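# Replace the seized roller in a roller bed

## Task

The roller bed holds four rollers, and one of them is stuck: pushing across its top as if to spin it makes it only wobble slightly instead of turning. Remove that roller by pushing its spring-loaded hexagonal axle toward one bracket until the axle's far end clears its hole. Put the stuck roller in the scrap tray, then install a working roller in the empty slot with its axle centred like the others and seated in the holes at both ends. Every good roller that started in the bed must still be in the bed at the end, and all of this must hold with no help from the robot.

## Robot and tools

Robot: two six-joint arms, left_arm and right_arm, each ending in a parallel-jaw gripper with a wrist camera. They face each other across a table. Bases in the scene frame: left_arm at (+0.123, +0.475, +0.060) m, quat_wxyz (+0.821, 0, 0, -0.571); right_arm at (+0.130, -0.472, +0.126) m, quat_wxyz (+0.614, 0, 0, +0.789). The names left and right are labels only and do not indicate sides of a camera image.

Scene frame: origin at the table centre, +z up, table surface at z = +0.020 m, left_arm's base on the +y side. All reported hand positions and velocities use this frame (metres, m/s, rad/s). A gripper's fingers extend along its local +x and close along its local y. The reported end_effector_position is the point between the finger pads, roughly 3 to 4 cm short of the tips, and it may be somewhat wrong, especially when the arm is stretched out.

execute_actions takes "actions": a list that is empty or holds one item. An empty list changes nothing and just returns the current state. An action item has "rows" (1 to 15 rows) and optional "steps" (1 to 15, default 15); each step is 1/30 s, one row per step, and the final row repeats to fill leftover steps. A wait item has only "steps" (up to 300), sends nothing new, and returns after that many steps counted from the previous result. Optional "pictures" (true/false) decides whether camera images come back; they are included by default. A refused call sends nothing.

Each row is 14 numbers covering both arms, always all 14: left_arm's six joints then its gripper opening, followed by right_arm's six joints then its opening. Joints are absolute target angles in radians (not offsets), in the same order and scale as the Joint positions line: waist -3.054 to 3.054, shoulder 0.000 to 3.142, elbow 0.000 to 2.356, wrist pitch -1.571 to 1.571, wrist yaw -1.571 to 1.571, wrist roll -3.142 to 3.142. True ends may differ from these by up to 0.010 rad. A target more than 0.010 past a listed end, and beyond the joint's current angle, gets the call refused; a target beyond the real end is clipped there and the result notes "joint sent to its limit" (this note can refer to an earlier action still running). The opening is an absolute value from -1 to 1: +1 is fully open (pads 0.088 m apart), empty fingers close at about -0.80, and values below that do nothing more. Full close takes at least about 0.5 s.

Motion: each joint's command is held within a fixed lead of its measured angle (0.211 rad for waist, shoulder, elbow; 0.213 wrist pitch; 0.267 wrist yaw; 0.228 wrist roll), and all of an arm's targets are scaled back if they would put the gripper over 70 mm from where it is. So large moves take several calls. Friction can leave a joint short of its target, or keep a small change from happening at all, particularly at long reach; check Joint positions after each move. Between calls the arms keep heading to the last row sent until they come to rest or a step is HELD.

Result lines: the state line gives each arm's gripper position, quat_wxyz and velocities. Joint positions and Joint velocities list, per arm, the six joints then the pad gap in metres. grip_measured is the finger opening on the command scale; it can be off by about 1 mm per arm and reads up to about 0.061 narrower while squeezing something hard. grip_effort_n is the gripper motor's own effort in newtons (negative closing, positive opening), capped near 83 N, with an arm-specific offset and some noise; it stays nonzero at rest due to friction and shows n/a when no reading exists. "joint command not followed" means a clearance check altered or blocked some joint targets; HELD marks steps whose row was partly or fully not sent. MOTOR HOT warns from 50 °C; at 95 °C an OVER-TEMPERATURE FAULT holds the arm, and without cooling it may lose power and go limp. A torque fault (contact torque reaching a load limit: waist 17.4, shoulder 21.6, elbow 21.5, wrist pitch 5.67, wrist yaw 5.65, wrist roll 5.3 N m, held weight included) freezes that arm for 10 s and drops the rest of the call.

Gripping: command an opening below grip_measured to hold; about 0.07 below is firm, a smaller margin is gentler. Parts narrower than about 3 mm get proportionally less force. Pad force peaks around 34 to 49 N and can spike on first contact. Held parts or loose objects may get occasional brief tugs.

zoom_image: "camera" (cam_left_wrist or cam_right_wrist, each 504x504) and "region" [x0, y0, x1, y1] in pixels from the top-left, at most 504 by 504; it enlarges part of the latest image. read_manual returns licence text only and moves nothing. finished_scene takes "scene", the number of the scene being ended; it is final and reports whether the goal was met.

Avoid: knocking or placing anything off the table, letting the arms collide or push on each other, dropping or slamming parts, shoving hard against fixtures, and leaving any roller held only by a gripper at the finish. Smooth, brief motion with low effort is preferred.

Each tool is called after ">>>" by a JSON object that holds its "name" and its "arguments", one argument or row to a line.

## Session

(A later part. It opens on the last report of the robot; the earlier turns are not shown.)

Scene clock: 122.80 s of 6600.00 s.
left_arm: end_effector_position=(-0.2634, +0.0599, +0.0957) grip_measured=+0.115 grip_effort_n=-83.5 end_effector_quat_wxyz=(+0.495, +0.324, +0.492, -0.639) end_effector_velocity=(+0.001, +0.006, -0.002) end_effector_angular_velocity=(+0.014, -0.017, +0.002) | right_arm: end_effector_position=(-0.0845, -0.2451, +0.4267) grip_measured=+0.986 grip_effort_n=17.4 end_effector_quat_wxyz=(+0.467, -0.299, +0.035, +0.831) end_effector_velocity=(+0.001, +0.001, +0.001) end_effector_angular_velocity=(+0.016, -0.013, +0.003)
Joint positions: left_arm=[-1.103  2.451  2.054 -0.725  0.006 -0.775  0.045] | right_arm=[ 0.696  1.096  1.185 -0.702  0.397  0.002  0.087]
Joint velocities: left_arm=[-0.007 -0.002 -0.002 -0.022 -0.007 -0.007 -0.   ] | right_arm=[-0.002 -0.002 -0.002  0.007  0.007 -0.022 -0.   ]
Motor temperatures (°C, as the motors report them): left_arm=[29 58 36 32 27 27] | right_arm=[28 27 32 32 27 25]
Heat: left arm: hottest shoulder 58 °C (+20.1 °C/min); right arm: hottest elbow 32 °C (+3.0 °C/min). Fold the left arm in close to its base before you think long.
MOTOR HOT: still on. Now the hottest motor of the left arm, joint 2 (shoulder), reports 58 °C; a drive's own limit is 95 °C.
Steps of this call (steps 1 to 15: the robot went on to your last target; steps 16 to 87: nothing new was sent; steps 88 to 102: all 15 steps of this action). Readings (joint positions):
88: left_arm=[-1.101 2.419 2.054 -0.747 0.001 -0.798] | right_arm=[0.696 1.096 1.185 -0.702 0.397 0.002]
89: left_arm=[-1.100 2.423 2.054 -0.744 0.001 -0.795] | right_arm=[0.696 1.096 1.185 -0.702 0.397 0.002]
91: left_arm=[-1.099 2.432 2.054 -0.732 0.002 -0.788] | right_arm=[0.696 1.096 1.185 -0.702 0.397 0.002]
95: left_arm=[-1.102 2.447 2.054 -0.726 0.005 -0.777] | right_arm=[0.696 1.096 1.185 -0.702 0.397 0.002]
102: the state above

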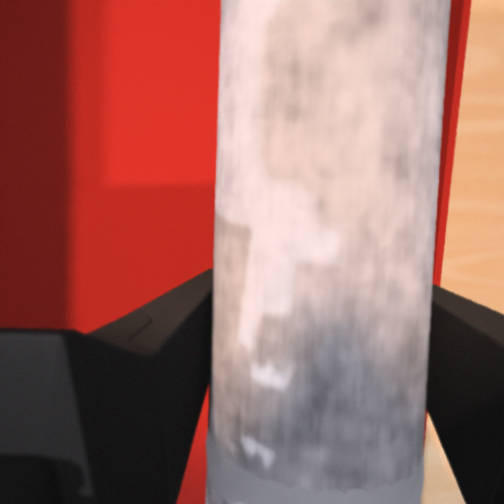

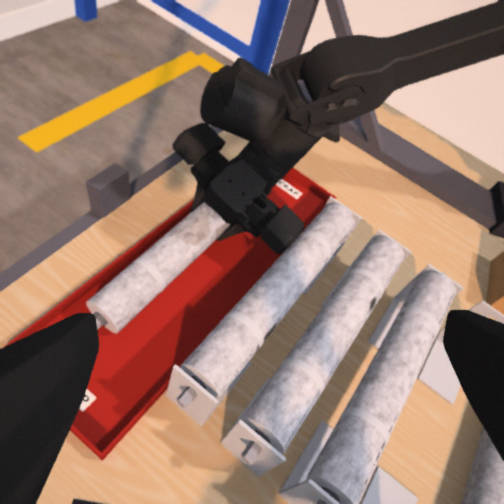

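>>> {"name": "execute_actions", "arguments": {
  "actions": [
    {"rows":[[-1.135,2.485,2.06,-0.72,-0.13,-0.79,0,0.7,1.1,1.2,-0.7,0.4,0,1]]}
  ]
}}

>>> {"name": "execute_actions", "arguments": {
  "actions": [
    {"rows":[[-1.135,2.495,2.06,-0.72,-0.13,-0.79,0.15,0.7,1.1,1.2,-0.7,0.4,0,1]]}
  ]
}}

Scene clock: 126.47 s of 6600.00 s.
left_arm: end_effector_position=(-0.2628, +0.0613, +0.0838) grip_measured=+0.116 grip_effort_n=-83.5 end_effector_quat_wxyz=(+0.537, +0.330, +0.453, -0.630) end_effector_velocity=(-0.001, +0.004, -0.003) end_effector_angular_velocity=(+0.002, -0.016, -0.011) | right_arm: end_effector_position=(-0.0846, -0.2451, +0.4267) grip_measured=+0.986 grip_effort_n=17.4 end_effector_quat_wxyz=(+0.467, -0.299, +0.035, +0.831) end_effector_velocity=(-0.001, -0.002, -0.002) end_effector_angular_velocity=(-0.012, -0.004, +0.019)
Joint positions: left_arm=[-1.138  2.475  2.054 -0.722 -0.121 -0.787  0.045] | right_arm=[ 0.697  1.096  1.185 -0.702  0.397  0.002  0.087]
Joint velocities: left_arm=[-0.007  0.002 -0.002 -0.007 -0.007  0.007  0.   ] | right_arm=[-0.002 -0.002 -0.002 -0.007 -0.022 -0.007 -0.   ]
Motor temperatures (°C, as the motors report them): left_arm=[29 58 36 32 27 27] | right_arm=[28 27 32 32 27 25]
Heat: left arm: hottest shoulder 58 °C (+18.2 °C/min); right arm: hottest elbow 32 °C (+3.0 °C/min). Fold the left arm in close to its base before you think long.
MOTOR HOT: still on. Now the hottest motor of the left arm, joint 2 (shoulder), reports 58 °C; a drive's own limit is 95 °C.
Steps of this call (steps 1 to 15: the robot went on to your last target; steps 16 to 90: nothing new was sent; then 0.17 s passed at rest; steps 91 to 105: all 15 steps of this action). Readings (joint positions):
91: left_arm=[-1.105 2.454 2.054 -0.725 -0.003 -0.775] | right_arm=[0.696 1.096 1.185 -0.702 0.397 0.002]
92: left_arm=[-1.112 2.457 2.054 -0.724 -0.039 -0.775] | right_arm=[0.696 1.096 1.185 -0.702 0.397 0.002]
94: left_arm=[-1.126 2.467 2.054 -0.723 -0.086 -0.780] | right_arm=[0.696 1.096 1.185 -0.702 0.397 0.002]
98: left_arm=[-1.136 2.474 2.054 -0.723 -0.112 -0.786] | right_arm=[0.697 1.096 1.185 -0.702 0.397 0.002]
105: the state above

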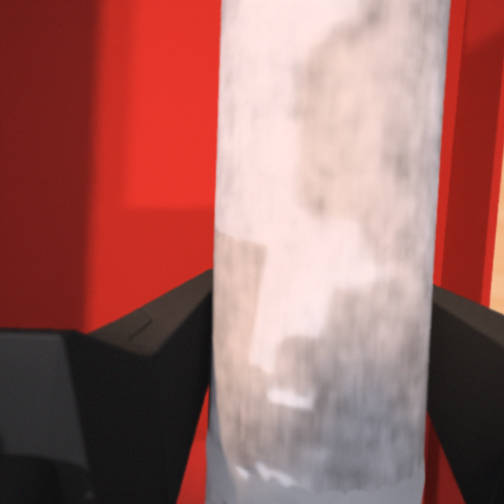

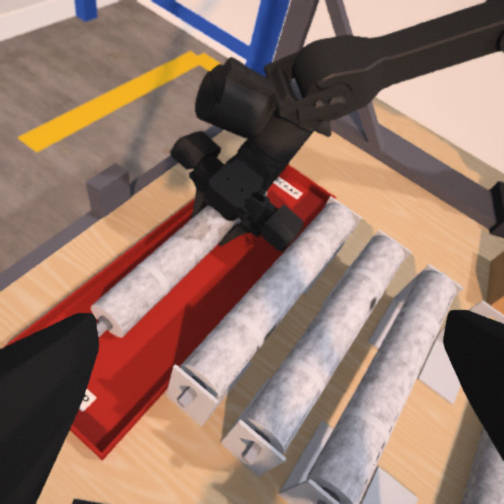

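Scene clock: 126.97 s of 6600.00 s.
left_arm: end_effector_position=(-0.2627, +0.0614, +0.0824) grip_measured=+0.150 grip_effort_n=-8.1 end_effector_quat_wxyz=(+0.538, +0.331, +0.453, -0.630) end_effector_velocity=(+0.006, -0.001, -0.001) end_effector_angular_velocity=(+0.002, -0.009, +0.045) | right_arm: end_effector_position=(-0.0846, -0.2451, +0.4267) grip_measured=+0.986 grip_effort_n=17.9 end_effector_quat_wxyz=(+0.467, -0.299, +0.035, +0.831) end_effector_velocity=(+0.001, -0.003, -0.005) end_effector_angular_velocity=(-0.026, -0.005, +0.012)
Joint positions: left_arm=[-1.138  2.477  2.054 -0.722 -0.123 -0.787  0.046] | right_arm=[ 0.697  1.096  1.185 -0.702  0.397  0.002  0.087]
Joint velocities: left_arm=[ 0.002 -0.002 -0.007 -0.007 -0.022 -0.037  0.   ] | right_arm=[-0.002 -0.002 -0.002 -0.022 -0.022  0.007  0.   ]
Motor temperatures (°C, as the motors report them): left_arm=[29 58 36 32 27 27] | right_arm=[28 27 32 32 27 25]
Heat: left arm: hottest shoulder 58 °C (+18.1 °C/min); right arm: hottest elbow 32 °C (+3.0 °C/min). Fold the left arm in close to its base before you think long.
MOTOR HOT: still on. Now the hottest motor of the left arm, joint 2 (shoulder), reports 58 °C; a drive's own limit is 95 °C.
Steps of this call (steps 1 to 15: all 15 steps of this action). Readings (joint positions):
1: left_arm=[-1.138 2.475 2.054 -0.722 -0.121 -0.787] | right_arm=[0.697 1.096 1.185 -0.702 0.397 0.002]
2: left_arm=[-1.138 2.476 2.054 -0.722 -0.121 -0.787] | right_arm=[0.697 1.096 1.185 -0.702 0.397 0.002]
4: left_arm=[-1.138 2.477 2.054 -0.722 -0.123 -0.787] | right_arm=[0.697 1.096 1.185 -0.702 0.397 0.002]
8: left_arm=[-1.138 2.477 2.054 -0.722 -0.123 -0.787] | right_arm=[0.697 1.096 1.185 -0.702 0.397 0.002]
15: the state above

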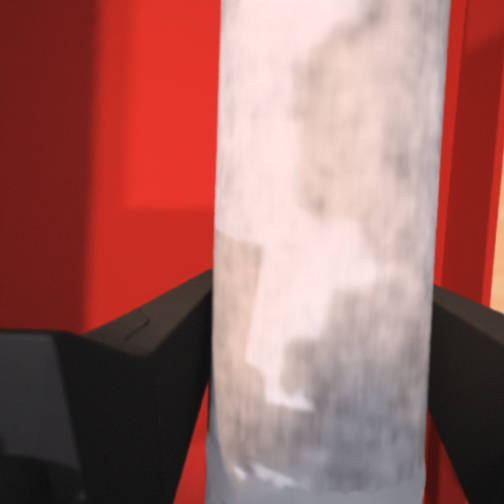

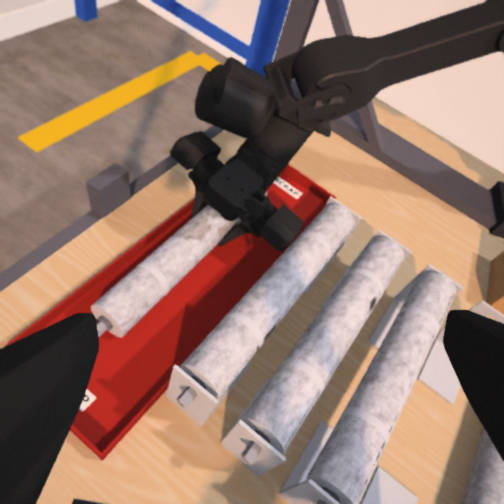

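>>> {"name": "execute_actions", "arguments": {
  "actions": [
    {"rows":[[-1.138,2.47,2.06,-0.72,-0.13,-0.79,0.3,0.4,0.9,0.8,-0.5,0,0,1],[-1.138,2.47,2.06,-0.72,-0.13,-0.79,0.3,0.4,0.9,0.8,-0.5,0,0,1],[-1.138,2.46,2.06,-0.72,-0.13,-0.79,0.3,0.4,0.9,0.8,-0.5,0,0,1],[-1.138,2.4,2.07,-0.74,-0.13,-0.79,0.3,0.2,0.8,0.5,-0.3,0,0,1],[-1.138,2.3,2.07,-0.76,-0.13,-0.79,0.3,-0.4,0.8,0.4,-0.25,0,0,1]]}
  ],
  "pictures": false
}}

>>> {"name": "execute_actions", "arguments": {
  "actions": [
    {"rows":[[-1.1,2.0,1.95,-1,0,-0.5,0.7,-0.4,0.8,0.4,-0.25,0,0,1]]}
  ]
}}

>>> {"name": "execute_actions", "arguments": {
  "actions": [
    {"rows":[[-0.242,1.95,1.812,-0.938,0,0.15,0.7,-0.4,0.8,0.4,-0.25,0,0,1]]}
  ],
  "pictures": false
}}

>>> {"name": "execute_actions", "arguments": {
  "actions": [
    {"steps":15}
  ],
  "pictures": false
}}

>>> {"name": "execute_actions", "arguments": {
  "actions": [
    {"rows":[[-0.242,2.174,1.812,-0.938,0,0.15,0.7,-0.4,0.8,0.4,-0.25,0,0,1]]}
  ]
}}

Scene clock: 134.53 s of 6600.00 s.
left_arm: end_effector_position=(-0.2656, +0.0581, +0.1947) grip_measured=+0.297 grip_effort_n=16.0 end_effector_quat_wxyz=(+0.529, +0.252, +0.443, -0.679) end_effector_velocity=(+0.005, +0.005, +0.062) end_effector_angular_velocity=(-0.066, +0.063, +0.008) | right_arm: end_effector_position=(+0.0541, -0.2028, +0.3098) grip_measured=+0.986 grip_effort_n=17.4 end_effector_quat_wxyz=(+0.585, -0.207, +0.154, +0.769) end_effector_velocity=(+0.333, -0.013, -0.431) end_effector_angular_velocity=(-0.870, -0.237, -1.097)
Joint positions: left_arm=[-1.139  2.284  2.079 -0.752 -0.128 -0.787  0.054] | right_arm=[ 0.032  0.812  0.563 -0.273  0.011 -0.     0.087]
Joint velocities: left_arm=[-0.002 -0.11   0.017 -0.037 -0.007 -0.007  0.   ] | right_arm=[-1.165 -0.012 -1.038  0.125 -0.066 -0.022 -0.   ]
Motor temperatures (°C, as the motors report them): left_arm=[29 57 36 31 27 27] | right_arm=[28 27 33 33 27 25]
Heat: left arm: hottest shoulder 57 °C (+15.2 °C/min); right arm: hottest elbow 33 °C (+4.0 °C/min). Fold the left arm in close to its base before you think long.
MOTOR HOT: still on. Now the hottest motor of the left arm, joint 2 (shoulder), reports 57 °C; a drive's own limit is 95 °C.
Steps of this call (steps 1 to 15: the robot went on to your last target; steps 16 to 90: nothing new was sent; then 4.07 s passed at rest; steps 91 to 105: all 15 steps of this action). Readings (joint positions):
91: left_arm=[-1.139 2.477 2.054 -0.721 -0.123 -0.787] | right_arm=[0.682 1.078 1.166 -0.671 0.361 -0.000]
92: left_arm=[-1.139 2.477 2.054 -0.720 -0.124 -0.787] | right_arm=[0.634 1.043 1.117 -0.609 0.279 -0.000]
94: left_arm=[-1.139 2.471 2.056 -0.721 -0.127 -0.787] | right_arm=[0.525 0.957 1.019 -0.555 0.162 -0.000]
98: left_arm=[-1.139 2.406 2.056 -0.746 -0.127 -0.787] | right_arm=[0.319 0.831 0.829 -0.348 0.045 -0.000]
105: the state above

Scene clock: 135.03 s of 6600.00 s.
left_arm: end_effector_position=(-0.2066, +0.1163, +0.2752) grip_measured=+0.694 grip_effort_n=16.0 end_effector_quat_wxyz=(+0.453, +0.343, +0.388, -0.726) end_effector_velocity=(+0.018, +0.020, -0.088) end_effector_angular_velocity=(+0.212, -0.220, -0.017) | right_arm: end_effector_position=(+0.1673, -0.2140, +0.2505) grip_measured=+0.986 grip_effort_n=17.0 end_effector_quat_wxyz=(+0.717, -0.208, +0.239, +0.621) end_effector_velocity=(+0.009, -0.004, -0.007) end_effector_angular_velocity=(-0.019, +0.019, -0.022)
Joint positions: left_arm=[-1.1    1.984  1.965 -0.995 -0.005 -0.507  0.073] | right_arm=[-0.391  0.804  0.413 -0.253  0.003 -0.     0.087]
Joint velocities: left_arm=[-0.002  0.081 -0.1   -0.125 -0.007  0.022  0.001] | right_arm=[-0.056  0.002 -0.012 -0.007 -0.037 -0.007 -0.   ]
Motor temperatures (°C, as the motors report them): left_arm=[29 57 36 31 27 27] | right_arm=[28 27 33 33 27 25]
Heat: left arm: hottest shoulder 57 °C (+15.0 °C/min); right arm: hottest elbow 33 °C (+4.0 °C/min). Fold the left arm in close to its base before you think long.
MOTOR HOT: still on. Now the hottest motor of the left arm, joint 2 (shoulder), reports 57 °C; a drive's own limit is 95 °C.
Steps of this call (steps 1 to 15: all 15 steps of this action). Readings (joint positions):
1: left_arm=[-1.137 2.265 2.071 -0.762 -0.115 -0.759] | right_arm=[-0.009 0.812 0.529 -0.269 0.008 -0.000]
2: left_arm=[-1.133 2.236 2.043 -0.825 -0.083 -0.705] | right_arm=[-0.056 0.811 0.497 -0.266 0.005 -0.000]
4: left_arm=[-1.121 2.171 1.991 -0.913 -0.050 -0.623] | right_arm=[-0.161 0.810 0.449 -0.264 0.005 -0.000]
8: left_arm=[-1.102 2.047 1.969 -0.970 -0.018 -0.536] | right_arm=[-0.337 0.808 0.418 -0.256 0.005 -0.000]
15: the state above

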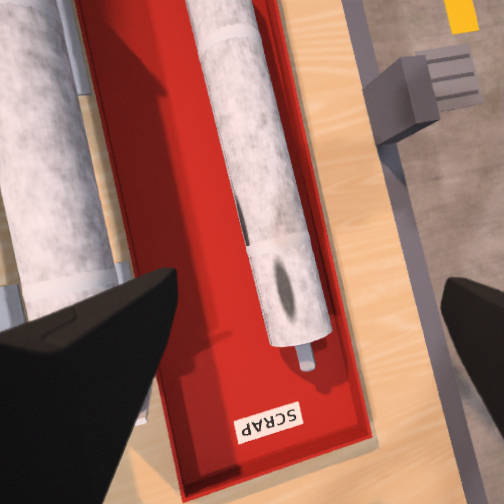

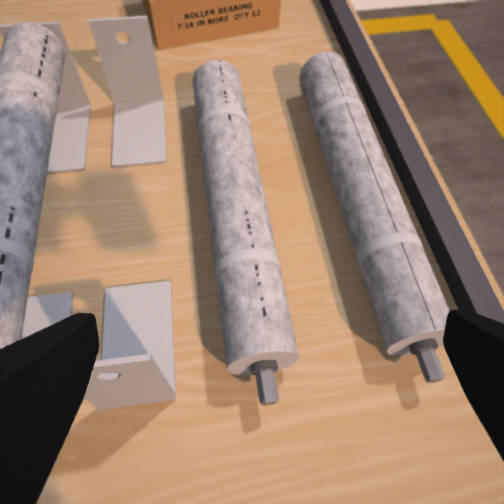

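Scene clock: 135.53 s of 6600.00 s.
left_arm: end_effector_position=(+0.0077, +0.0126, +0.2409) grip_measured=+0.698 grip_effort_n=16.0 end_effector_quat_wxyz=(+0.518, +0.415, +0.301, -0.685) end_effector_velocity=(+0.516, -0.124, +0.006) end_effector_angular_velocity=(-0.089, -0.296, +0.554) | right_arm: end_effector_position=(+0.1688, -0.2144, +0.2499) grip_measured=+0.986 grip_effort_n=17.0 end_effector_quat_wxyz=(+0.719, -0.207, +0.240, +0.619) end_effector_velocity=(-0.001, -0.001, +0.000) end_effector_angular_velocity=(-0.003, -0.001, +0.008)
Joint positions: left_arm=[-0.599  1.969  1.833 -0.941  0.004  0.046  0.073] | right_arm=[-0.396  0.804  0.412 -0.253  0.003 -0.     0.087]
Joint velocities: left_arm=[ 1.111 -0.032 -0.027  0.007 -0.007  0.637  0.   ] | right_arm=[-0.002 -0.002  0.002 -0.007 -0.007 -0.007 -0.   ]
Motor temperatures (°C, as the motors report them): left_arm=[29 57 36 31 27 27] | right_arm=[28 27 33 33 27 25]
Heat: left arm: hottest shoulder 57 °C (+15.2 °C/min); right arm: hottest elbow 33 °C (+4.0 °C/min). Fold the left arm in close to its base before you think long.
MOTOR HOT: still on. Now the hottest motor of the left arm, joint 2 (shoulder), reports 57 °C; a drive's own limit is 95 °C.
Steps of this call (steps 1 to 15: all 15 steps of this action). Readings (joint positions):
1: left_arm=[-1.095 1.985 1.952 -0.988 0.001 -0.483] | right_arm=[-0.392 0.804 0.413 -0.253 0.003 -0.000]
2: left_arm=[-1.078 1.981 1.930 -0.978 0.008 -0.441] | right_arm=[-0.393 0.804 0.413 -0.253 0.003 -0.000]
4: left_arm=[-1.015 1.976 1.894 -0.968 0.008 -0.363] | right_arm=[-0.395 0.804 0.412 -0.253 0.003 -0.000]
8: left_arm=[-0.862 1.976 1.852 -0.952 0.004 -0.206] | right_arm=[-0.396 0.804 0.412 -0.253 0.003 -0.000]
15: the state above

Scene clock: 136.03 s of 6600.00 s.
left_arm: end_effector_position=(+0.1784, +0.0034, +0.2422) grip_measured=+0.698 grip_effort_n=15.6 end_effector_quat_wxyz=(+0.616, +0.386, +0.339, -0.597) end_effector_velocity=(-0.032, -0.003, +0.010) end_effector_angular_velocity=(-0.028, +0.007, -0.063) | right_arm: end_effector_position=(+0.1688, -0.2144, +0.2499) grip_measured=+0.986 grip_effort_n=17.0 end_effector_quat_wxyz=(+0.719, -0.207, +0.240, +0.619) end_effector_velocity=(-0.001, -0.002, -0.002) end_effector_angular_velocity=(-0.017, +0.001, +0.008)
Joint positions: left_arm=[-0.24   1.959  1.823 -0.938 -0.003  0.145  0.073] | right_arm=[-0.396  0.804  0.412 -0.253  0.003 -0.     0.087]
Joint velocities: left_arm=[-0.066 -0.022 -0.002  0.007  0.007 -0.007 -0.   ] | right_arm=[-0.002 -0.002  0.002 -0.022 -0.007 -0.007  0.   ]
Motor temperatures (°C, as the motors report them): left_arm=[29 57 36 31 27 27] | right_arm=[28 27 33 33 27 25]
Heat: left arm: hottest shoulder 57 °C (+15.0 °C/min); right arm: hottest elbow 33 °C (+4.0 °C/min). Fold the left arm in close to its base before you think long.
MOTOR HOT: still on. Now the hottest motor of the left arm, joint 2 (shoulder), reports 57 °C; a drive's own limit is 95 °C.
Steps of this call (steps 1 to 15: the robot went on to your last target). Readings (joint positions):
1: left_arm=[-0.561 1.968 1.832 -0.940 0.004 0.065] | right_arm=[-0.396 0.804 0.412 -0.253 0.003 -0.000]
2: left_arm=[-0.524 1.967 1.832 -0.940 0.004 0.081] | right_arm=[-0.396 0.804 0.412 -0.253 0.003 -0.000]
4: left_arm=[-0.450 1.966 1.831 -0.939 0.004 0.103] | right_arm=[-0.396 0.804 0.412 -0.253 0.003 -0.000]
8: left_arm=[-0.303 1.964 1.826 -0.938 0.000 0.132] | right_arm=[-0.396 0.804 0.412 -0.253 0.003 -0.000]
15: the state above

Scene clock: 136.53 s of 6600.00 s.
left_arm: end_effector_position=(+0.1771, -0.0004, +0.1409) grip_measured=+0.698 grip_effort_n=15.6 end_effector_quat_wxyz=(+0.564, +0.446, +0.410, -0.562) end_effector_velocity=(-0.004, -0.004, +0.015) end_effector_angular_velocity=(-0.033, +0.005, -0.002) | right_arm: end_effector_position=(+0.1687, -0.2144, +0.2499) grip_measured=+0.986 grip_effort_n=17.0 end_effector_quat_wxyz=(+0.719, -0.207, +0.240, +0.619) end_effector_velocity=(+0.000, -0.003, -0.004) end_effector_angular_velocity=(-0.024, -0.010, +0.012)
Joint positions: left_arm=[-0.243  2.171  1.812 -0.938 -0.002  0.147  0.073] | right_arm=[-0.396  0.804  0.412 -0.253  0.002 -0.     0.087]
Joint velocities: left_arm=[-0.007 -0.022  0.017 -0.007  0.007 -0.007 -0.   ] | right_arm=[-0.007 -0.002 -0.002 -0.022 -0.007 -0.022 -0.   ]
Motor temperatures (°C, as the motors report them): left_arm=[29 57 36 31 27 27] | right_arm=[28 27 33 33 27 25]
Heat: left arm: hottest shoulder 57 °C (+14.2 °C/min); right arm: hottest elbow 33 °C (+4.0 °C/min). Fold the left arm in close to its base before you think long.
MOTOR HOT: still on. Now the hottest motor of the left arm, joint 2 (shoulder), reports 57 °C; a drive's own limit is 95 °C.
Steps of this call (steps 1 to 15: all 15 steps of this action). Readings (joint positions):
1: left_arm=[-0.241 1.967 1.823 -0.939 -0.003 0.145] | right_arm=[-0.396 0.804 0.412 -0.253 0.003 -0.000]
2: left_arm=[-0.243 1.983 1.828 -0.936 -0.002 0.145] | right_arm=[-0.396 0.804 0.412 -0.253 0.003 -0.000]
4: left_arm=[-0.243 2.028 1.832 -0.931 -0.002 0.146] | right_arm=[-0.396 0.804 0.412 -0.253 0.002 -0.000]
8: left_arm=[-0.243 2.140 1.820 -0.937 -0.002 0.147] | right_arm=[-0.396 0.804 0.412 -0.253 0.002 -0.000]
15: the state above

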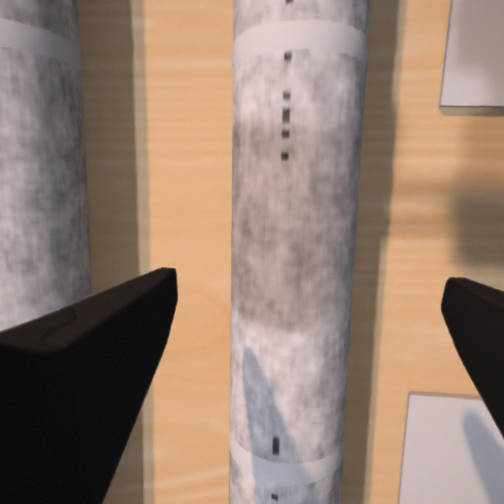

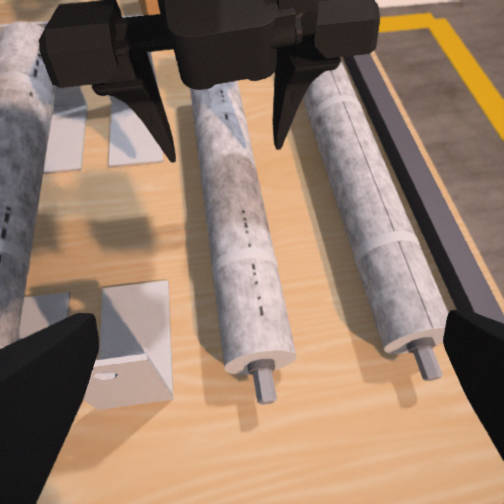

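>>> {"name": "execute_actions", "arguments": {
  "actions": [
    {"rows":[[-0.238,2.22,1.76,-0.83,0,0.15,0.7,-0.41,1.3,0.26,0.1,0,-0.15,0]]}
  ],
  "pictures": false
}}

>>> {"name": "execute_actions", "arguments": {
  "actions": [
    {"rows":[[-0.238,2.282,1.70,-0.728,0,0.15,0.6,-0.41,1.697,0.259,0.438,0,-0.15,0]]}
  ]
}}

>>> {"name": "execute_actions", "arguments": {
  "actions": [
    {"rows":[[-0.238,2.282,1.70,-0.728,0,0.15,0,-0.41,1.697,0.259,0.438,0,-0.15,0]]}
  ]
}}

Scene clock: 143.80 s of 6600.00 s.
left_arm: end_effector_position=(+0.1795, -0.0106, +0.1173) grip_measured=+0.698 grip_effort_n=16.0 end_effector_quat_wxyz=(+0.571, +0.438, +0.402, -0.566) end_effector_velocity=(+0.000, -0.001, +0.001) end_effector_angular_velocity=(-0.007, -0.006, +0.007) | right_arm: end_effector_position=(+0.1706, -0.2183, +0.1313) grip_measured=+0.012 grip_effort_n=-14.7 end_effector_quat_wxyz=(+0.658, -0.339, +0.296, +0.604) end_effector_velocity=(-0.001, -0.002, -0.015) end_effector_angular_velocity=(-0.047, -0.000, +0.020)
Joint positions: left_arm=[-0.24   2.208  1.769 -0.831 -0.002  0.147  0.073] | right_arm=[-0.406  1.286  0.268  0.093  0.002 -0.146  0.04 ]
Joint velocities: left_arm=[-0.002 -0.002 -0.002  0.007 -0.007 -0.007 -0.   ] | right_arm=[-0.002  0.081 -0.002  0.037 -0.007 -0.022 -0.004]
Motor temperatures (°C, as the motors report them): left_arm=[29 56 35 31 27 27] | right_arm=[28 27 32 33 27 25]
Heat: left arm: hottest shoulder 56 °C (+10.1 °C/min); right arm: hottest wrist pitch 33 °C (+4.0 °C/min). Fold the left arm in close to its base before you think long.
MOTOR HOT: still on. Now the hottest motor of the left arm, joint 2 (shoulder), reports 56 °C; a drive's own limit is 95 °C.
Steps of this call (steps 1 to 15: the robot went on to your last target; steps 16 to 90: nothing new was sent; then 3.77 s passed at rest; steps 91 to 105: all 15 steps of this action). Readings (joint positions):
91: left_arm=[-0.243 2.172 1.808 -0.929 -0.002 0.147] | right_arm=[-0.397 0.825 0.397 -0.218 0.002 -0.021]
92: left_arm=[-0.243 2.174 1.800 -0.899 -0.002 0.147] | right_arm=[-0.400 0.866 0.375 -0.143 0.002 -0.057]
94: left_arm=[-0.242 2.182 1.790 -0.863 -0.002 0.147] | right_arm=[-0.403 0.975 0.329 -0.053 0.002 -0.101]
98: left_arm=[-0.240 2.203 1.773 -0.842 -0.002 0.147] | right_arm=[-0.406 1.183 0.278 0.055 0.002 -0.135]
105: the state above

Scene clock: 144.30 s of 6600.00 s.
left_arm: end_effector_position=(+0.1798, -0.0107, +0.0741) grip_measured=+0.603 grip_effort_n=-12.8 end_effector_quat_wxyz=(+0.565, +0.444, +0.410, -0.562) end_effector_velocity=(+0.001, +0.010, -0.010) end_effector_angular_velocity=(+0.037, -0.001, +0.011) | right_arm: end_effector_position=(+0.1719, -0.2106, +0.0749) grip_measured=+0.003 grip_effort_n=-14.7 end_effector_quat_wxyz=(+0.644, -0.358, +0.319, +0.595) end_effector_velocity=(-0.000, -0.006, -0.013) end_effector_angular_velocity=(-0.041, +0.009, +0.003)
Joint positions: left_arm=[-0.239  2.273  1.707 -0.728 -0.     0.147  0.069] | right_arm=[-0.406  1.687  0.263  0.431  0.002 -0.147  0.039]
Joint velocities: left_arm=[ 0.002  0.002 -0.027 -0.007 -0.007 -0.007 -0.   ] | right_arm=[-0.007  0.061 -0.002  0.022 -0.007 -0.007 -0.   ]
Motor temperatures (°C, as the motors report them): left_arm=[29 56 35 31 27 27] | right_arm=[28 27 32 33 27 25]
Heat: left arm: hottest shoulder 56 °C (+9.1 °C/min); right arm: hottest wrist pitch 33 °C (+4.1 °C/min). Fold the left arm in close to its base before you think long.
MOTOR HOT: still on. Now the hottest motor of the left arm, joint 2 (shoulder), reports 56 °C; a drive's own limit is 95 °C.
Steps of this call (steps 1 to 15: all 15 steps of this action). Readings (joint positions):
1: left_arm=[-0.240 2.211 1.763 -0.821 -0.002 0.147] | right_arm=[-0.406 1.307 0.268 0.117 0.002 -0.146]
2: left_arm=[-0.240 2.216 1.752 -0.790 -0.002 0.147] | right_arm=[-0.406 1.355 0.266 0.182 0.002 -0.146]
4: left_arm=[-0.240 2.232 1.737 -0.759 -0.002 0.147] | right_arm=[-0.406 1.462 0.268 0.283 0.002 -0.147]
8: left_arm=[-0.240 2.269 1.710 -0.741 -0.002 0.147] | right_arm=[-0.406 1.631 0.266 0.391 0.002 -0.147]
15: the state above

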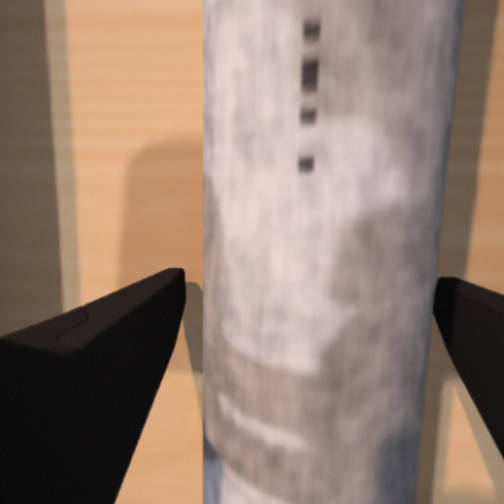

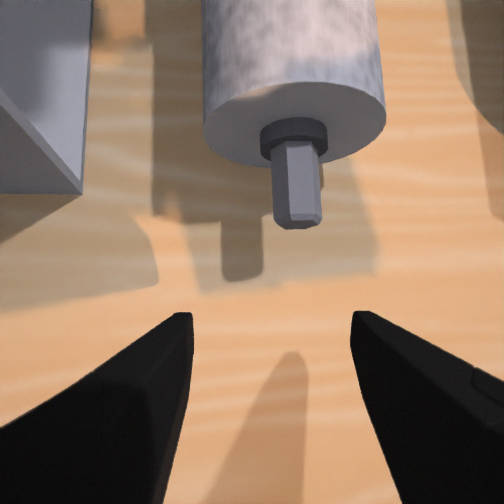

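Scene clock: 144.80 s of 6600.00 s.
left_arm: end_effector_position=(+0.1806, -0.0105, +0.0738) grip_measured=+0.108 grip_effort_n=-83.5 end_effector_quat_wxyz=(+0.565, +0.444, +0.410, -0.561) end_effector_velocity=(-0.001, +0.006, -0.002) end_effector_angular_velocity=(+0.027, -0.002, +0.007) | right_arm: end_effector_position=(+0.1719, -0.2107, +0.0740) grip_measured=+0.003 grip_effort_n=-14.7 end_effector_quat_wxyz=(+0.644, -0.359, +0.320, +0.595) end_effector_velocity=(-0.001, -0.005, -0.003) end_effector_angular_velocity=(-0.023, -0.002, +0.020)
Joint positions: left_arm=[-0.238  2.273  1.706 -0.728 -0.002  0.147  0.044] | right_arm=[-0.406  1.693  0.263  0.435  0.002 -0.147  0.039]
Joint velocities: left_arm=[-0.002 -0.002 -0.007 -0.022 -0.007 -0.007 -0.   ] | right_arm=[-0.002 -0.002 -0.002 -0.022 -0.007 -0.022 -0.   ]
Motor temperatures (°C, as the motors report them): left_arm=[29 55 35 31 27 27] | right_arm=[28 27 32 33 27 25]
Heat: left arm: hottest shoulder 55 °C (+8.1 °C/min); right arm: hottest wrist pitch 33 °C (+4.0 °C/min). Fold the left arm in close to its base before you think long.
MOTOR HOT: still on. Now the hottest motor of the left arm, joint 2 (shoulder), reports 55 °C; a drive's own limit is 95 °C.
Steps of this call (steps 1 to 15: all 15 steps of this action). Readings (joint positions):
1: left_arm=[-0.239 2.273 1.706 -0.728 -0.000 0.147] | right_arm=[-0.406 1.689 0.263 0.432 0.002 -0.147]
2: left_arm=[-0.239 2.273 1.706 -0.728 -0.000 0.147] | right_arm=[-0.406 1.690 0.263 0.433 0.002 -0.147]
4: left_arm=[-0.239 2.273 1.706 -0.728 -0.000 0.147] | right_arm=[-0.406 1.691 0.263 0.434 0.002 -0.147]
8: left_arm=[-0.238 2.273 1.706 -0.728 -0.002 0.147] | right_arm=[-0.406 1.692 0.263 0.435 0.002 -0.147]
15: the state above

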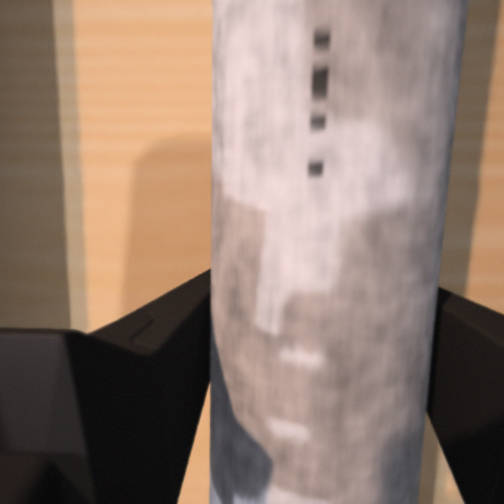

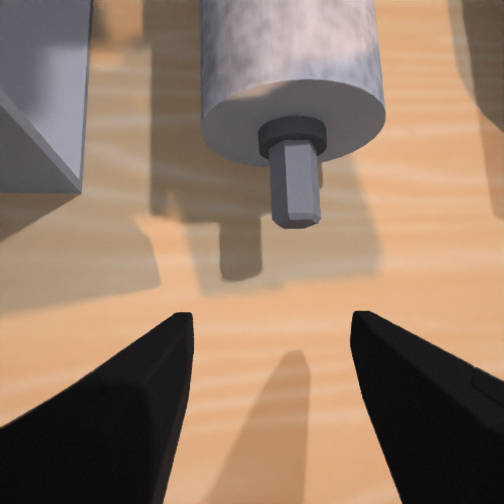

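>>> {"name": "execute_actions", "arguments": {
  "actions": [
    {"rows":[[-0.238,2.282,1.70,-0.728,0,0.15,0,-0.404,1.805,0.42,0.397,0,-0.08,-0.2]]}
  ]
}}

>>> {"name": "execute_actions", "arguments": {
  "actions": [
    {"rows":[[-0.238,2.282,1.70,-0.728,0,0.15,0,-0.404,1.805,0.42,0.397,0,-0.08,-0.62]]}
  ]
}}

>>> {"name": "execute_actions", "arguments": {
  "actions": [
    {"rows":[[-0.238,2.282,1.70,-0.728,0,0.15,0,-0.404,1.805,0.42,0.397,0,-0.08,-0.2]],"steps":8}
  ]
}}

Scene clock: 151.23 s of 6600.00 s.
left_arm: end_effector_position=(+0.1806, -0.0105, +0.0738) grip_measured=+0.108 grip_effort_n=-83.5 end_effector_quat_wxyz=(+0.565, +0.444, +0.410, -0.561) end_effector_velocity=(-0.000, +0.002, +0.002) end_effector_angular_velocity=(+0.003, -0.005, +0.007) | right_arm: end_effector_position=(+0.1777, -0.1738, +0.0733) grip_measured=-0.195 grip_effort_n=-14.7 end_effector_quat_wxyz=(+0.656, -0.337, +0.338, +0.585) end_effector_velocity=(+0.002, +0.002, +0.001) end_effector_angular_velocity=(+0.006, -0.011, -0.000)
Joint positions: left_arm=[-0.238  2.273  1.706 -0.728 -0.002  0.147  0.044] | right_arm=[-0.406  1.8    0.409  0.398  0.002 -0.083  0.029]
Joint velocities: left_arm=[-0.002 -0.007 -0.002 -0.007 -0.007 -0.007 -0.   ] | right_arm=[-0.002  0.002  0.002  0.007  0.007 -0.007 -0.001]
Motor temperatures (°C, as the motors report them): left_arm=[29 55 34 30 27 27] | right_arm=[28 27 32 33 27 25]
Heat: left arm: hottest shoulder 55 °C (+5.0 °C/min); right arm: hottest wrist pitch 33 °C (+3.0 °C/min). Fold the left arm in close to its base before you think long.
MOTOR HOT: still on. Now the hottest motor of the left arm, joint 2 (shoulder), reports 55 °C; a drive's own limit is 95 °C.
Steps of this call (steps 1 to 15: the robot went on to your last target; steps 16 to 90: nothing new was sent; then 2.93 s passed at rest; steps 91 to 105: all 15 steps of this action). Readings (joint positions):
91: left_arm=[-0.238 2.273 1.706 -0.728 -0.002 0.147] | right_arm=[-0.406 1.705 0.275 0.428 0.002 -0.139]
92: left_arm=[-0.238 2.273 1.706 -0.728 -0.002 0.147] | right_arm=[-0.406 1.731 0.302 0.415 0.002 -0.124]
94: left_arm=[-0.238 2.273 1.706 -0.728 -0.002 0.147] | right_arm=[-0.406 1.773 0.358 0.411 0.002 -0.104]
98: left_arm=[-0.238 2.273 1.706 -0.728 -0.002 0.147] | right_arm=[-0.406 1.790 0.406 0.405 0.002 -0.088]
105: the state above

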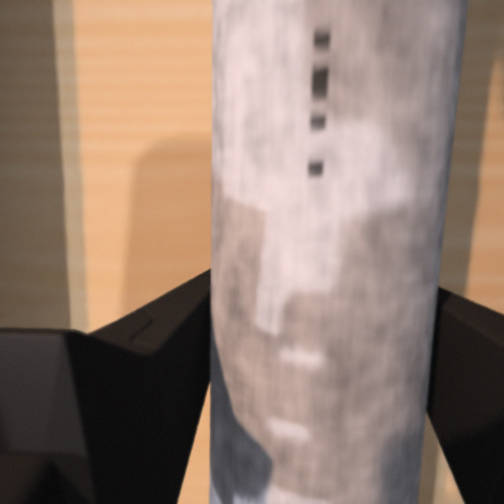

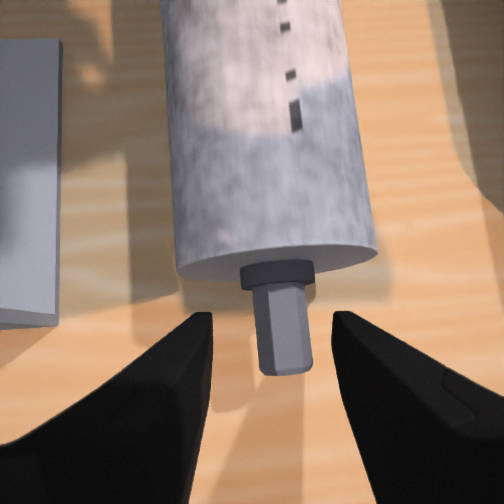

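Scene clock: 151.73 s of 6600.00 s.
left_arm: end_effector_position=(+0.1800, -0.0105, +0.0738) grip_measured=+0.108 grip_effort_n=-83.5 end_effector_quat_wxyz=(+0.564, +0.445, +0.409, -0.563) end_effector_velocity=(-0.003, +0.002, -0.000) end_effector_angular_velocity=(+0.006, +0.010, +0.003) | right_arm: end_effector_position=(+0.1781, -0.1739, +0.0731) grip_measured=-0.601 grip_effort_n=-83.5 end_effector_quat_wxyz=(+0.656, -0.338, +0.338, +0.584) end_effector_velocity=(-0.001, -0.002, -0.001) end_effector_angular_velocity=(-0.007, +0.003, +0.008)
Joint positions: left_arm=[-0.239  2.273  1.706 -0.728 -0.001  0.151  0.044] | right_arm=[-0.406  1.8    0.409  0.398  0.004 -0.083  0.01 ]
Joint velocities: left_arm=[-0.002 -0.002 -0.002 -0.007  0.007 -0.007 -0.   ] | right_arm=[-0.002 -0.002 -0.002 -0.007 -0.007 -0.007 -0.001]
Motor temperatures (°C, as the motors report them): left_arm=[29 55 34 30 27 27] | right_arm=[28 27 31 33 27 25]
Heat: left arm: hottest shoulder 55 °C (+5.0 °C/min); right arm: hottest wrist pitch 33 °C (+3.0 °C/min). Fold the left arm in close to its base before you think long.
MOTOR HOT: still on. Now the hottest motor of the left arm, joint 2 (shoulder), reports 55 °C; a drive's own limit is 95 °C.
Steps of this call (steps 1 to 15: all 15 steps of this action). Readings (joint positions):
1: left_arm=[-0.238 2.273 1.706 -0.728 -0.002 0.147] | right_arm=[-0.406 1.800 0.409 0.398 0.002 -0.083]
2: left_arm=[-0.238 2.273 1.706 -0.728 -0.002 0.147] | right_arm=[-0.406 1.800 0.409 0.398 0.002 -0.083]
4: left_arm=[-0.238 2.273 1.706 -0.728 -0.002 0.148] | right_arm=[-0.406 1.800 0.409 0.398 0.003 -0.083]
8: left_arm=[-0.239 2.273 1.706 -0.728 -0.001 0.151] | right_arm=[-0.406 1.800 0.409 0.398 0.004 -0.083]
15: the state above

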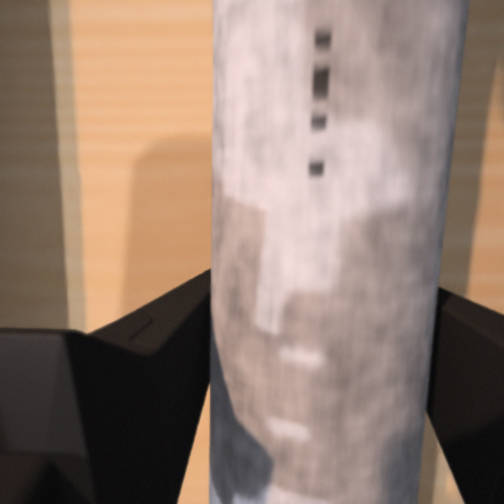

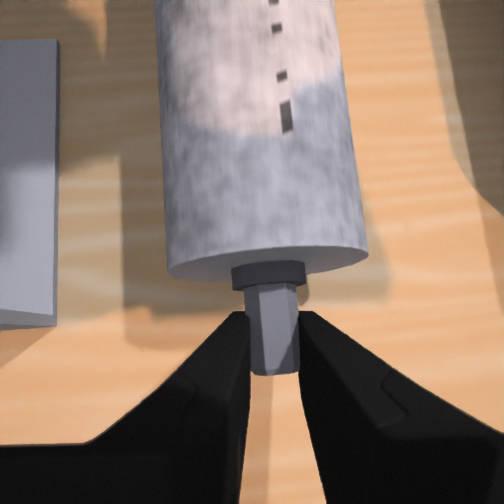

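Scene clock: 152.00 s of 6600.00 s.
left_arm: end_effector_position=(+0.1800, -0.0105, +0.0738) grip_measured=+0.108 grip_effort_n=-83.5 end_effector_quat_wxyz=(+0.564, +0.445, +0.409, -0.563) end_effector_velocity=(+0.002, +0.001, -0.001) end_effector_angular_velocity=(+0.007, -0.000, +0.026) | right_arm: end_effector_position=(+0.1778, -0.1737, +0.0730) grip_measured=-0.238 grip_effort_n=18.8 end_effector_quat_wxyz=(+0.656, -0.337, +0.338, +0.585) end_effector_velocity=(+0.004, +0.001, +0.002) end_effector_angular_velocity=(+0.010, -0.012, -0.005)
Joint positions: left_arm=[-0.239  2.273  1.706 -0.728 -0.001  0.151  0.044] | right_arm=[-0.406  1.801  0.41   0.398  0.002 -0.083  0.027]
Joint velocities: left_arm=[ 0.002  0.002  0.002 -0.007 -0.007 -0.022 -0.   ] | right_arm=[-0.007 -0.007 -0.002  0.007  0.007 -0.007  0.016]
Motor temperatures (°C, as the motors report them): left_arm=[29 55 34 30 27 27] | right_arm=[28 27 31 33 27 25]
Heat: left arm: hottest shoulder 55 °C (+5.0 °C/min); right arm: hottest wrist pitch 33 °C (+3.0 °C/min). Fold the left arm in close to its base before you think long.
MOTOR HOT: still on. Now the hottest motor of the left arm, joint 2 (shoulder), reports 55 °C; a drive's own limit is 95 °C.
Steps of this call (steps 1 to 8: all 8 steps of this action). Readings (joint positions):
1: left_arm=[-0.239 2.273 1.706 -0.728 -0.001 0.151] | right_arm=[-0.406 1.800 0.409 0.398 0.004 -0.083]
2: left_arm=[-0.239 2.273 1.706 -0.728 -0.001 0.151] | right_arm=[-0.406 1.801 0.409 0.398 0.003 -0.083]
4: left_arm=[-0.239 2.273 1.706 -0.728 -0.001 0.151] | right_arm=[-0.406 1.801 0.409 0.398 0.002 -0.083]
8: the state above

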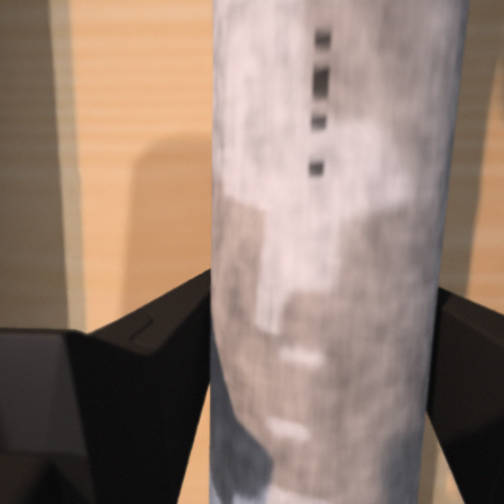

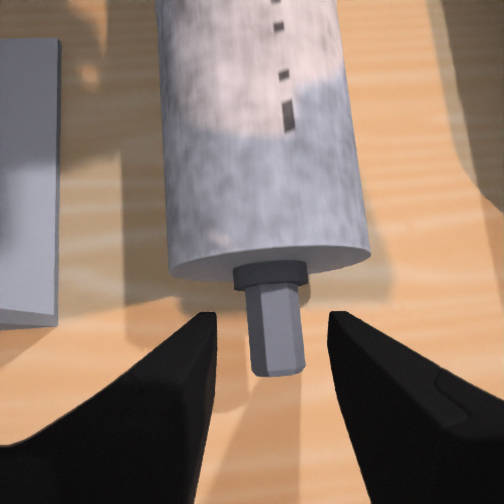

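>>> {"name": "execute_actions", "arguments": {
  "actions": [
    {"rows":[[-0.238,2.282,1.70,-0.728,0,0.15,0,-0.442,1.825,0.42,0.41,0,-0.15,-0.2]]}
  ]
}}

>>> {"name": "execute_actions", "arguments": {
  "actions": [
    {"rows":[[-0.238,2.282,1.70,-0.728,0,0.15,0,-0.442,1.795,0.42,0.40,0,-0.15,-0.2]]}
  ]
}}

Scene clock: 156.13 s of 6600.00 s.
left_arm: end_effector_position=(+0.1800, -0.0105, +0.0738) grip_measured=+0.108 grip_effort_n=-83.5 end_effector_quat_wxyz=(+0.564, +0.445, +0.409, -0.563) end_effector_velocity=(-0.000, +0.002, +0.002) end_effector_angular_velocity=(+0.003, -0.005, +0.007) | right_arm: end_effector_position=(+0.1868, -0.1761, +0.0690) grip_measured=-0.203 grip_effort_n=18.8 end_effector_quat_wxyz=(+0.652, -0.355, +0.328, +0.584) end_effector_velocity=(-0.005, -0.004, -0.002) end_effector_angular_velocity=(-0.020, +0.011, +0.033)
Joint positions: left_arm=[-0.239  2.273  1.706 -0.728 -0.001  0.151  0.044] | right_arm=[-0.438  1.82   0.411  0.407  0.    -0.146  0.029]
Joint velocities: left_arm=[-0.002 -0.007 -0.002 -0.007 -0.007 -0.007 -0.   ] | right_arm=[ 0.002 -0.002 -0.002 -0.022 -0.022 -0.022 -0.001]
Motor temperatures (°C, as the motors report them): left_arm=[29 54 34 30 27 27] | right_arm=[28 28 31 33 27 25]
Heat: left arm: hottest shoulder 54 °C (+3.0 °C/min); right arm: hottest wrist pitch 33 °C (+3.0 °C/min). Fold the left arm in close to its base before you think long.
MOTOR HOT: still on. Now the hottest motor of the left arm, joint 2 (shoulder), reports 54 °C; a drive's own limit is 95 °C.
Steps of this call (steps 1 to 15: the robot went on to your last target; steps 16 to 90: nothing new was sent; then 0.63 s passed at rest; steps 91 to 105: all 15 steps of this action). Readings (joint positions):
91: left_arm=[-0.239 2.273 1.706 -0.728 -0.001 0.151] | right_arm=[-0.408 1.803 0.410 0.398 0.001 -0.090]
92: left_arm=[-0.239 2.273 1.706 -0.728 -0.001 0.151] | right_arm=[-0.414 1.807 0.410 0.401 0.000 -0.106]
94: left_arm=[-0.239 2.273 1.706 -0.728 -0.001 0.151] | right_arm=[-0.428 1.814 0.411 0.403 0.000 -0.125]
98: left_arm=[-0.239 2.273 1.706 -0.728 -0.001 0.151] | right_arm=[-0.436 1.819 0.411 0.406 0.000 -0.141]
105: the state above

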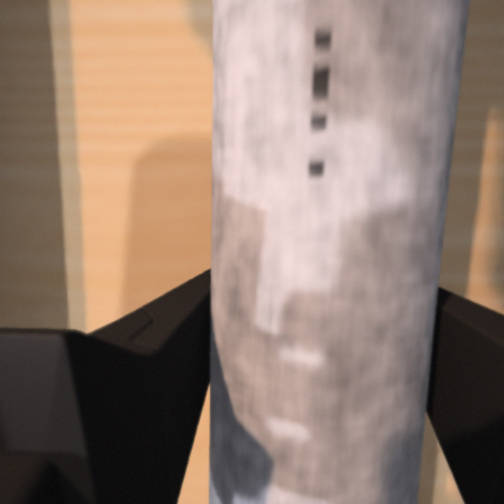

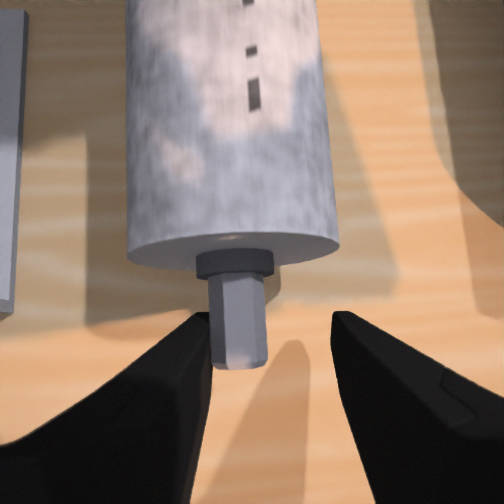

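Scene clock: 156.63 s of 6600.00 s.
left_arm: end_effector_position=(+0.1802, -0.0105, +0.0738) grip_measured=+0.108 grip_effort_n=-83.5 end_effector_quat_wxyz=(+0.564, +0.445, +0.409, -0.563) end_effector_velocity=(-0.003, +0.005, -0.001) end_effector_angular_velocity=(+0.023, -0.010, -0.026) | right_arm: end_effector_position=(+0.1869, -0.1749, +0.0726) grip_measured=-0.203 grip_effort_n=18.4 end_effector_quat_wxyz=(+0.653, -0.353, +0.325, +0.586) end_effector_velocity=(-0.002, -0.001, +0.001) end_effector_angular_velocity=(-0.002, +0.003, +0.013)
Joint positions: left_arm=[-0.238  2.273  1.706 -0.728 -0.001  0.151  0.044] | right_arm=[-0.438  1.805  0.411  0.401 -0.    -0.148  0.029]
Joint velocities: left_arm=[-0.007 -0.002 -0.002 -0.022 -0.007  0.022  0.   ] | right_arm=[ 0.002 -0.007 -0.002 -0.007 -0.007 -0.007 -0.   ]
Motor temperatures (°C, as the motors report them): left_arm=[29 54 34 30 27 27] | right_arm=[28 28 31 33 27 25]
Heat: left arm: hottest shoulder 54 °C (+3.1 °C/min); right arm: hottest wrist pitch 33 °C (+2.0 °C/min). Fold the left arm in close to its base before you think long.
MOTOR HOT: still on. Now the hottest motor of the left arm, joint 2 (shoulder), reports 54 °C; a drive's own limit is 95 °C.
Steps of this call (steps 1 to 15: all 15 steps of this action). Readings (joint positions):
1: left_arm=[-0.239 2.273 1.706 -0.728 -0.001 0.151] | right_arm=[-0.438 1.819 0.411 0.407 0.000 -0.147]
2: left_arm=[-0.239 2.273 1.706 -0.728 -0.001 0.151] | right_arm=[-0.438 1.817 0.411 0.406 0.000 -0.147]
4: left_arm=[-0.239 2.273 1.706 -0.728 -0.001 0.151] | right_arm=[-0.438 1.812 0.411 0.404 -0.000 -0.147]
8: left_arm=[-0.238 2.273 1.706 -0.728 -0.001 0.151] | right_arm=[-0.438 1.806 0.411 0.402 -0.000 -0.147]
15: the state above

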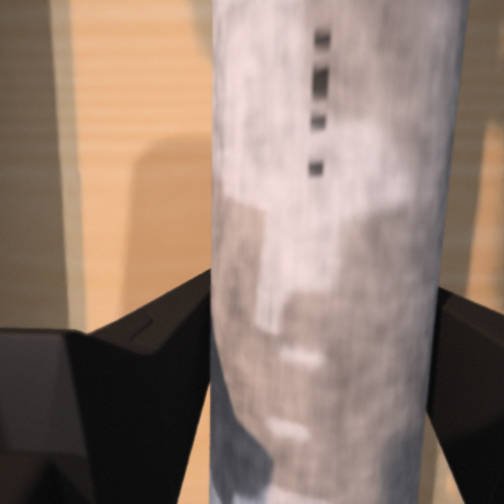

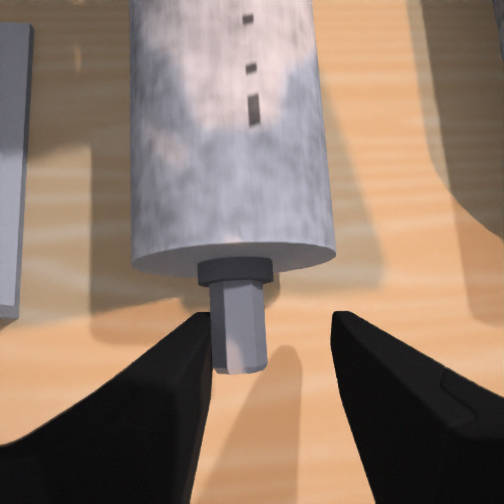

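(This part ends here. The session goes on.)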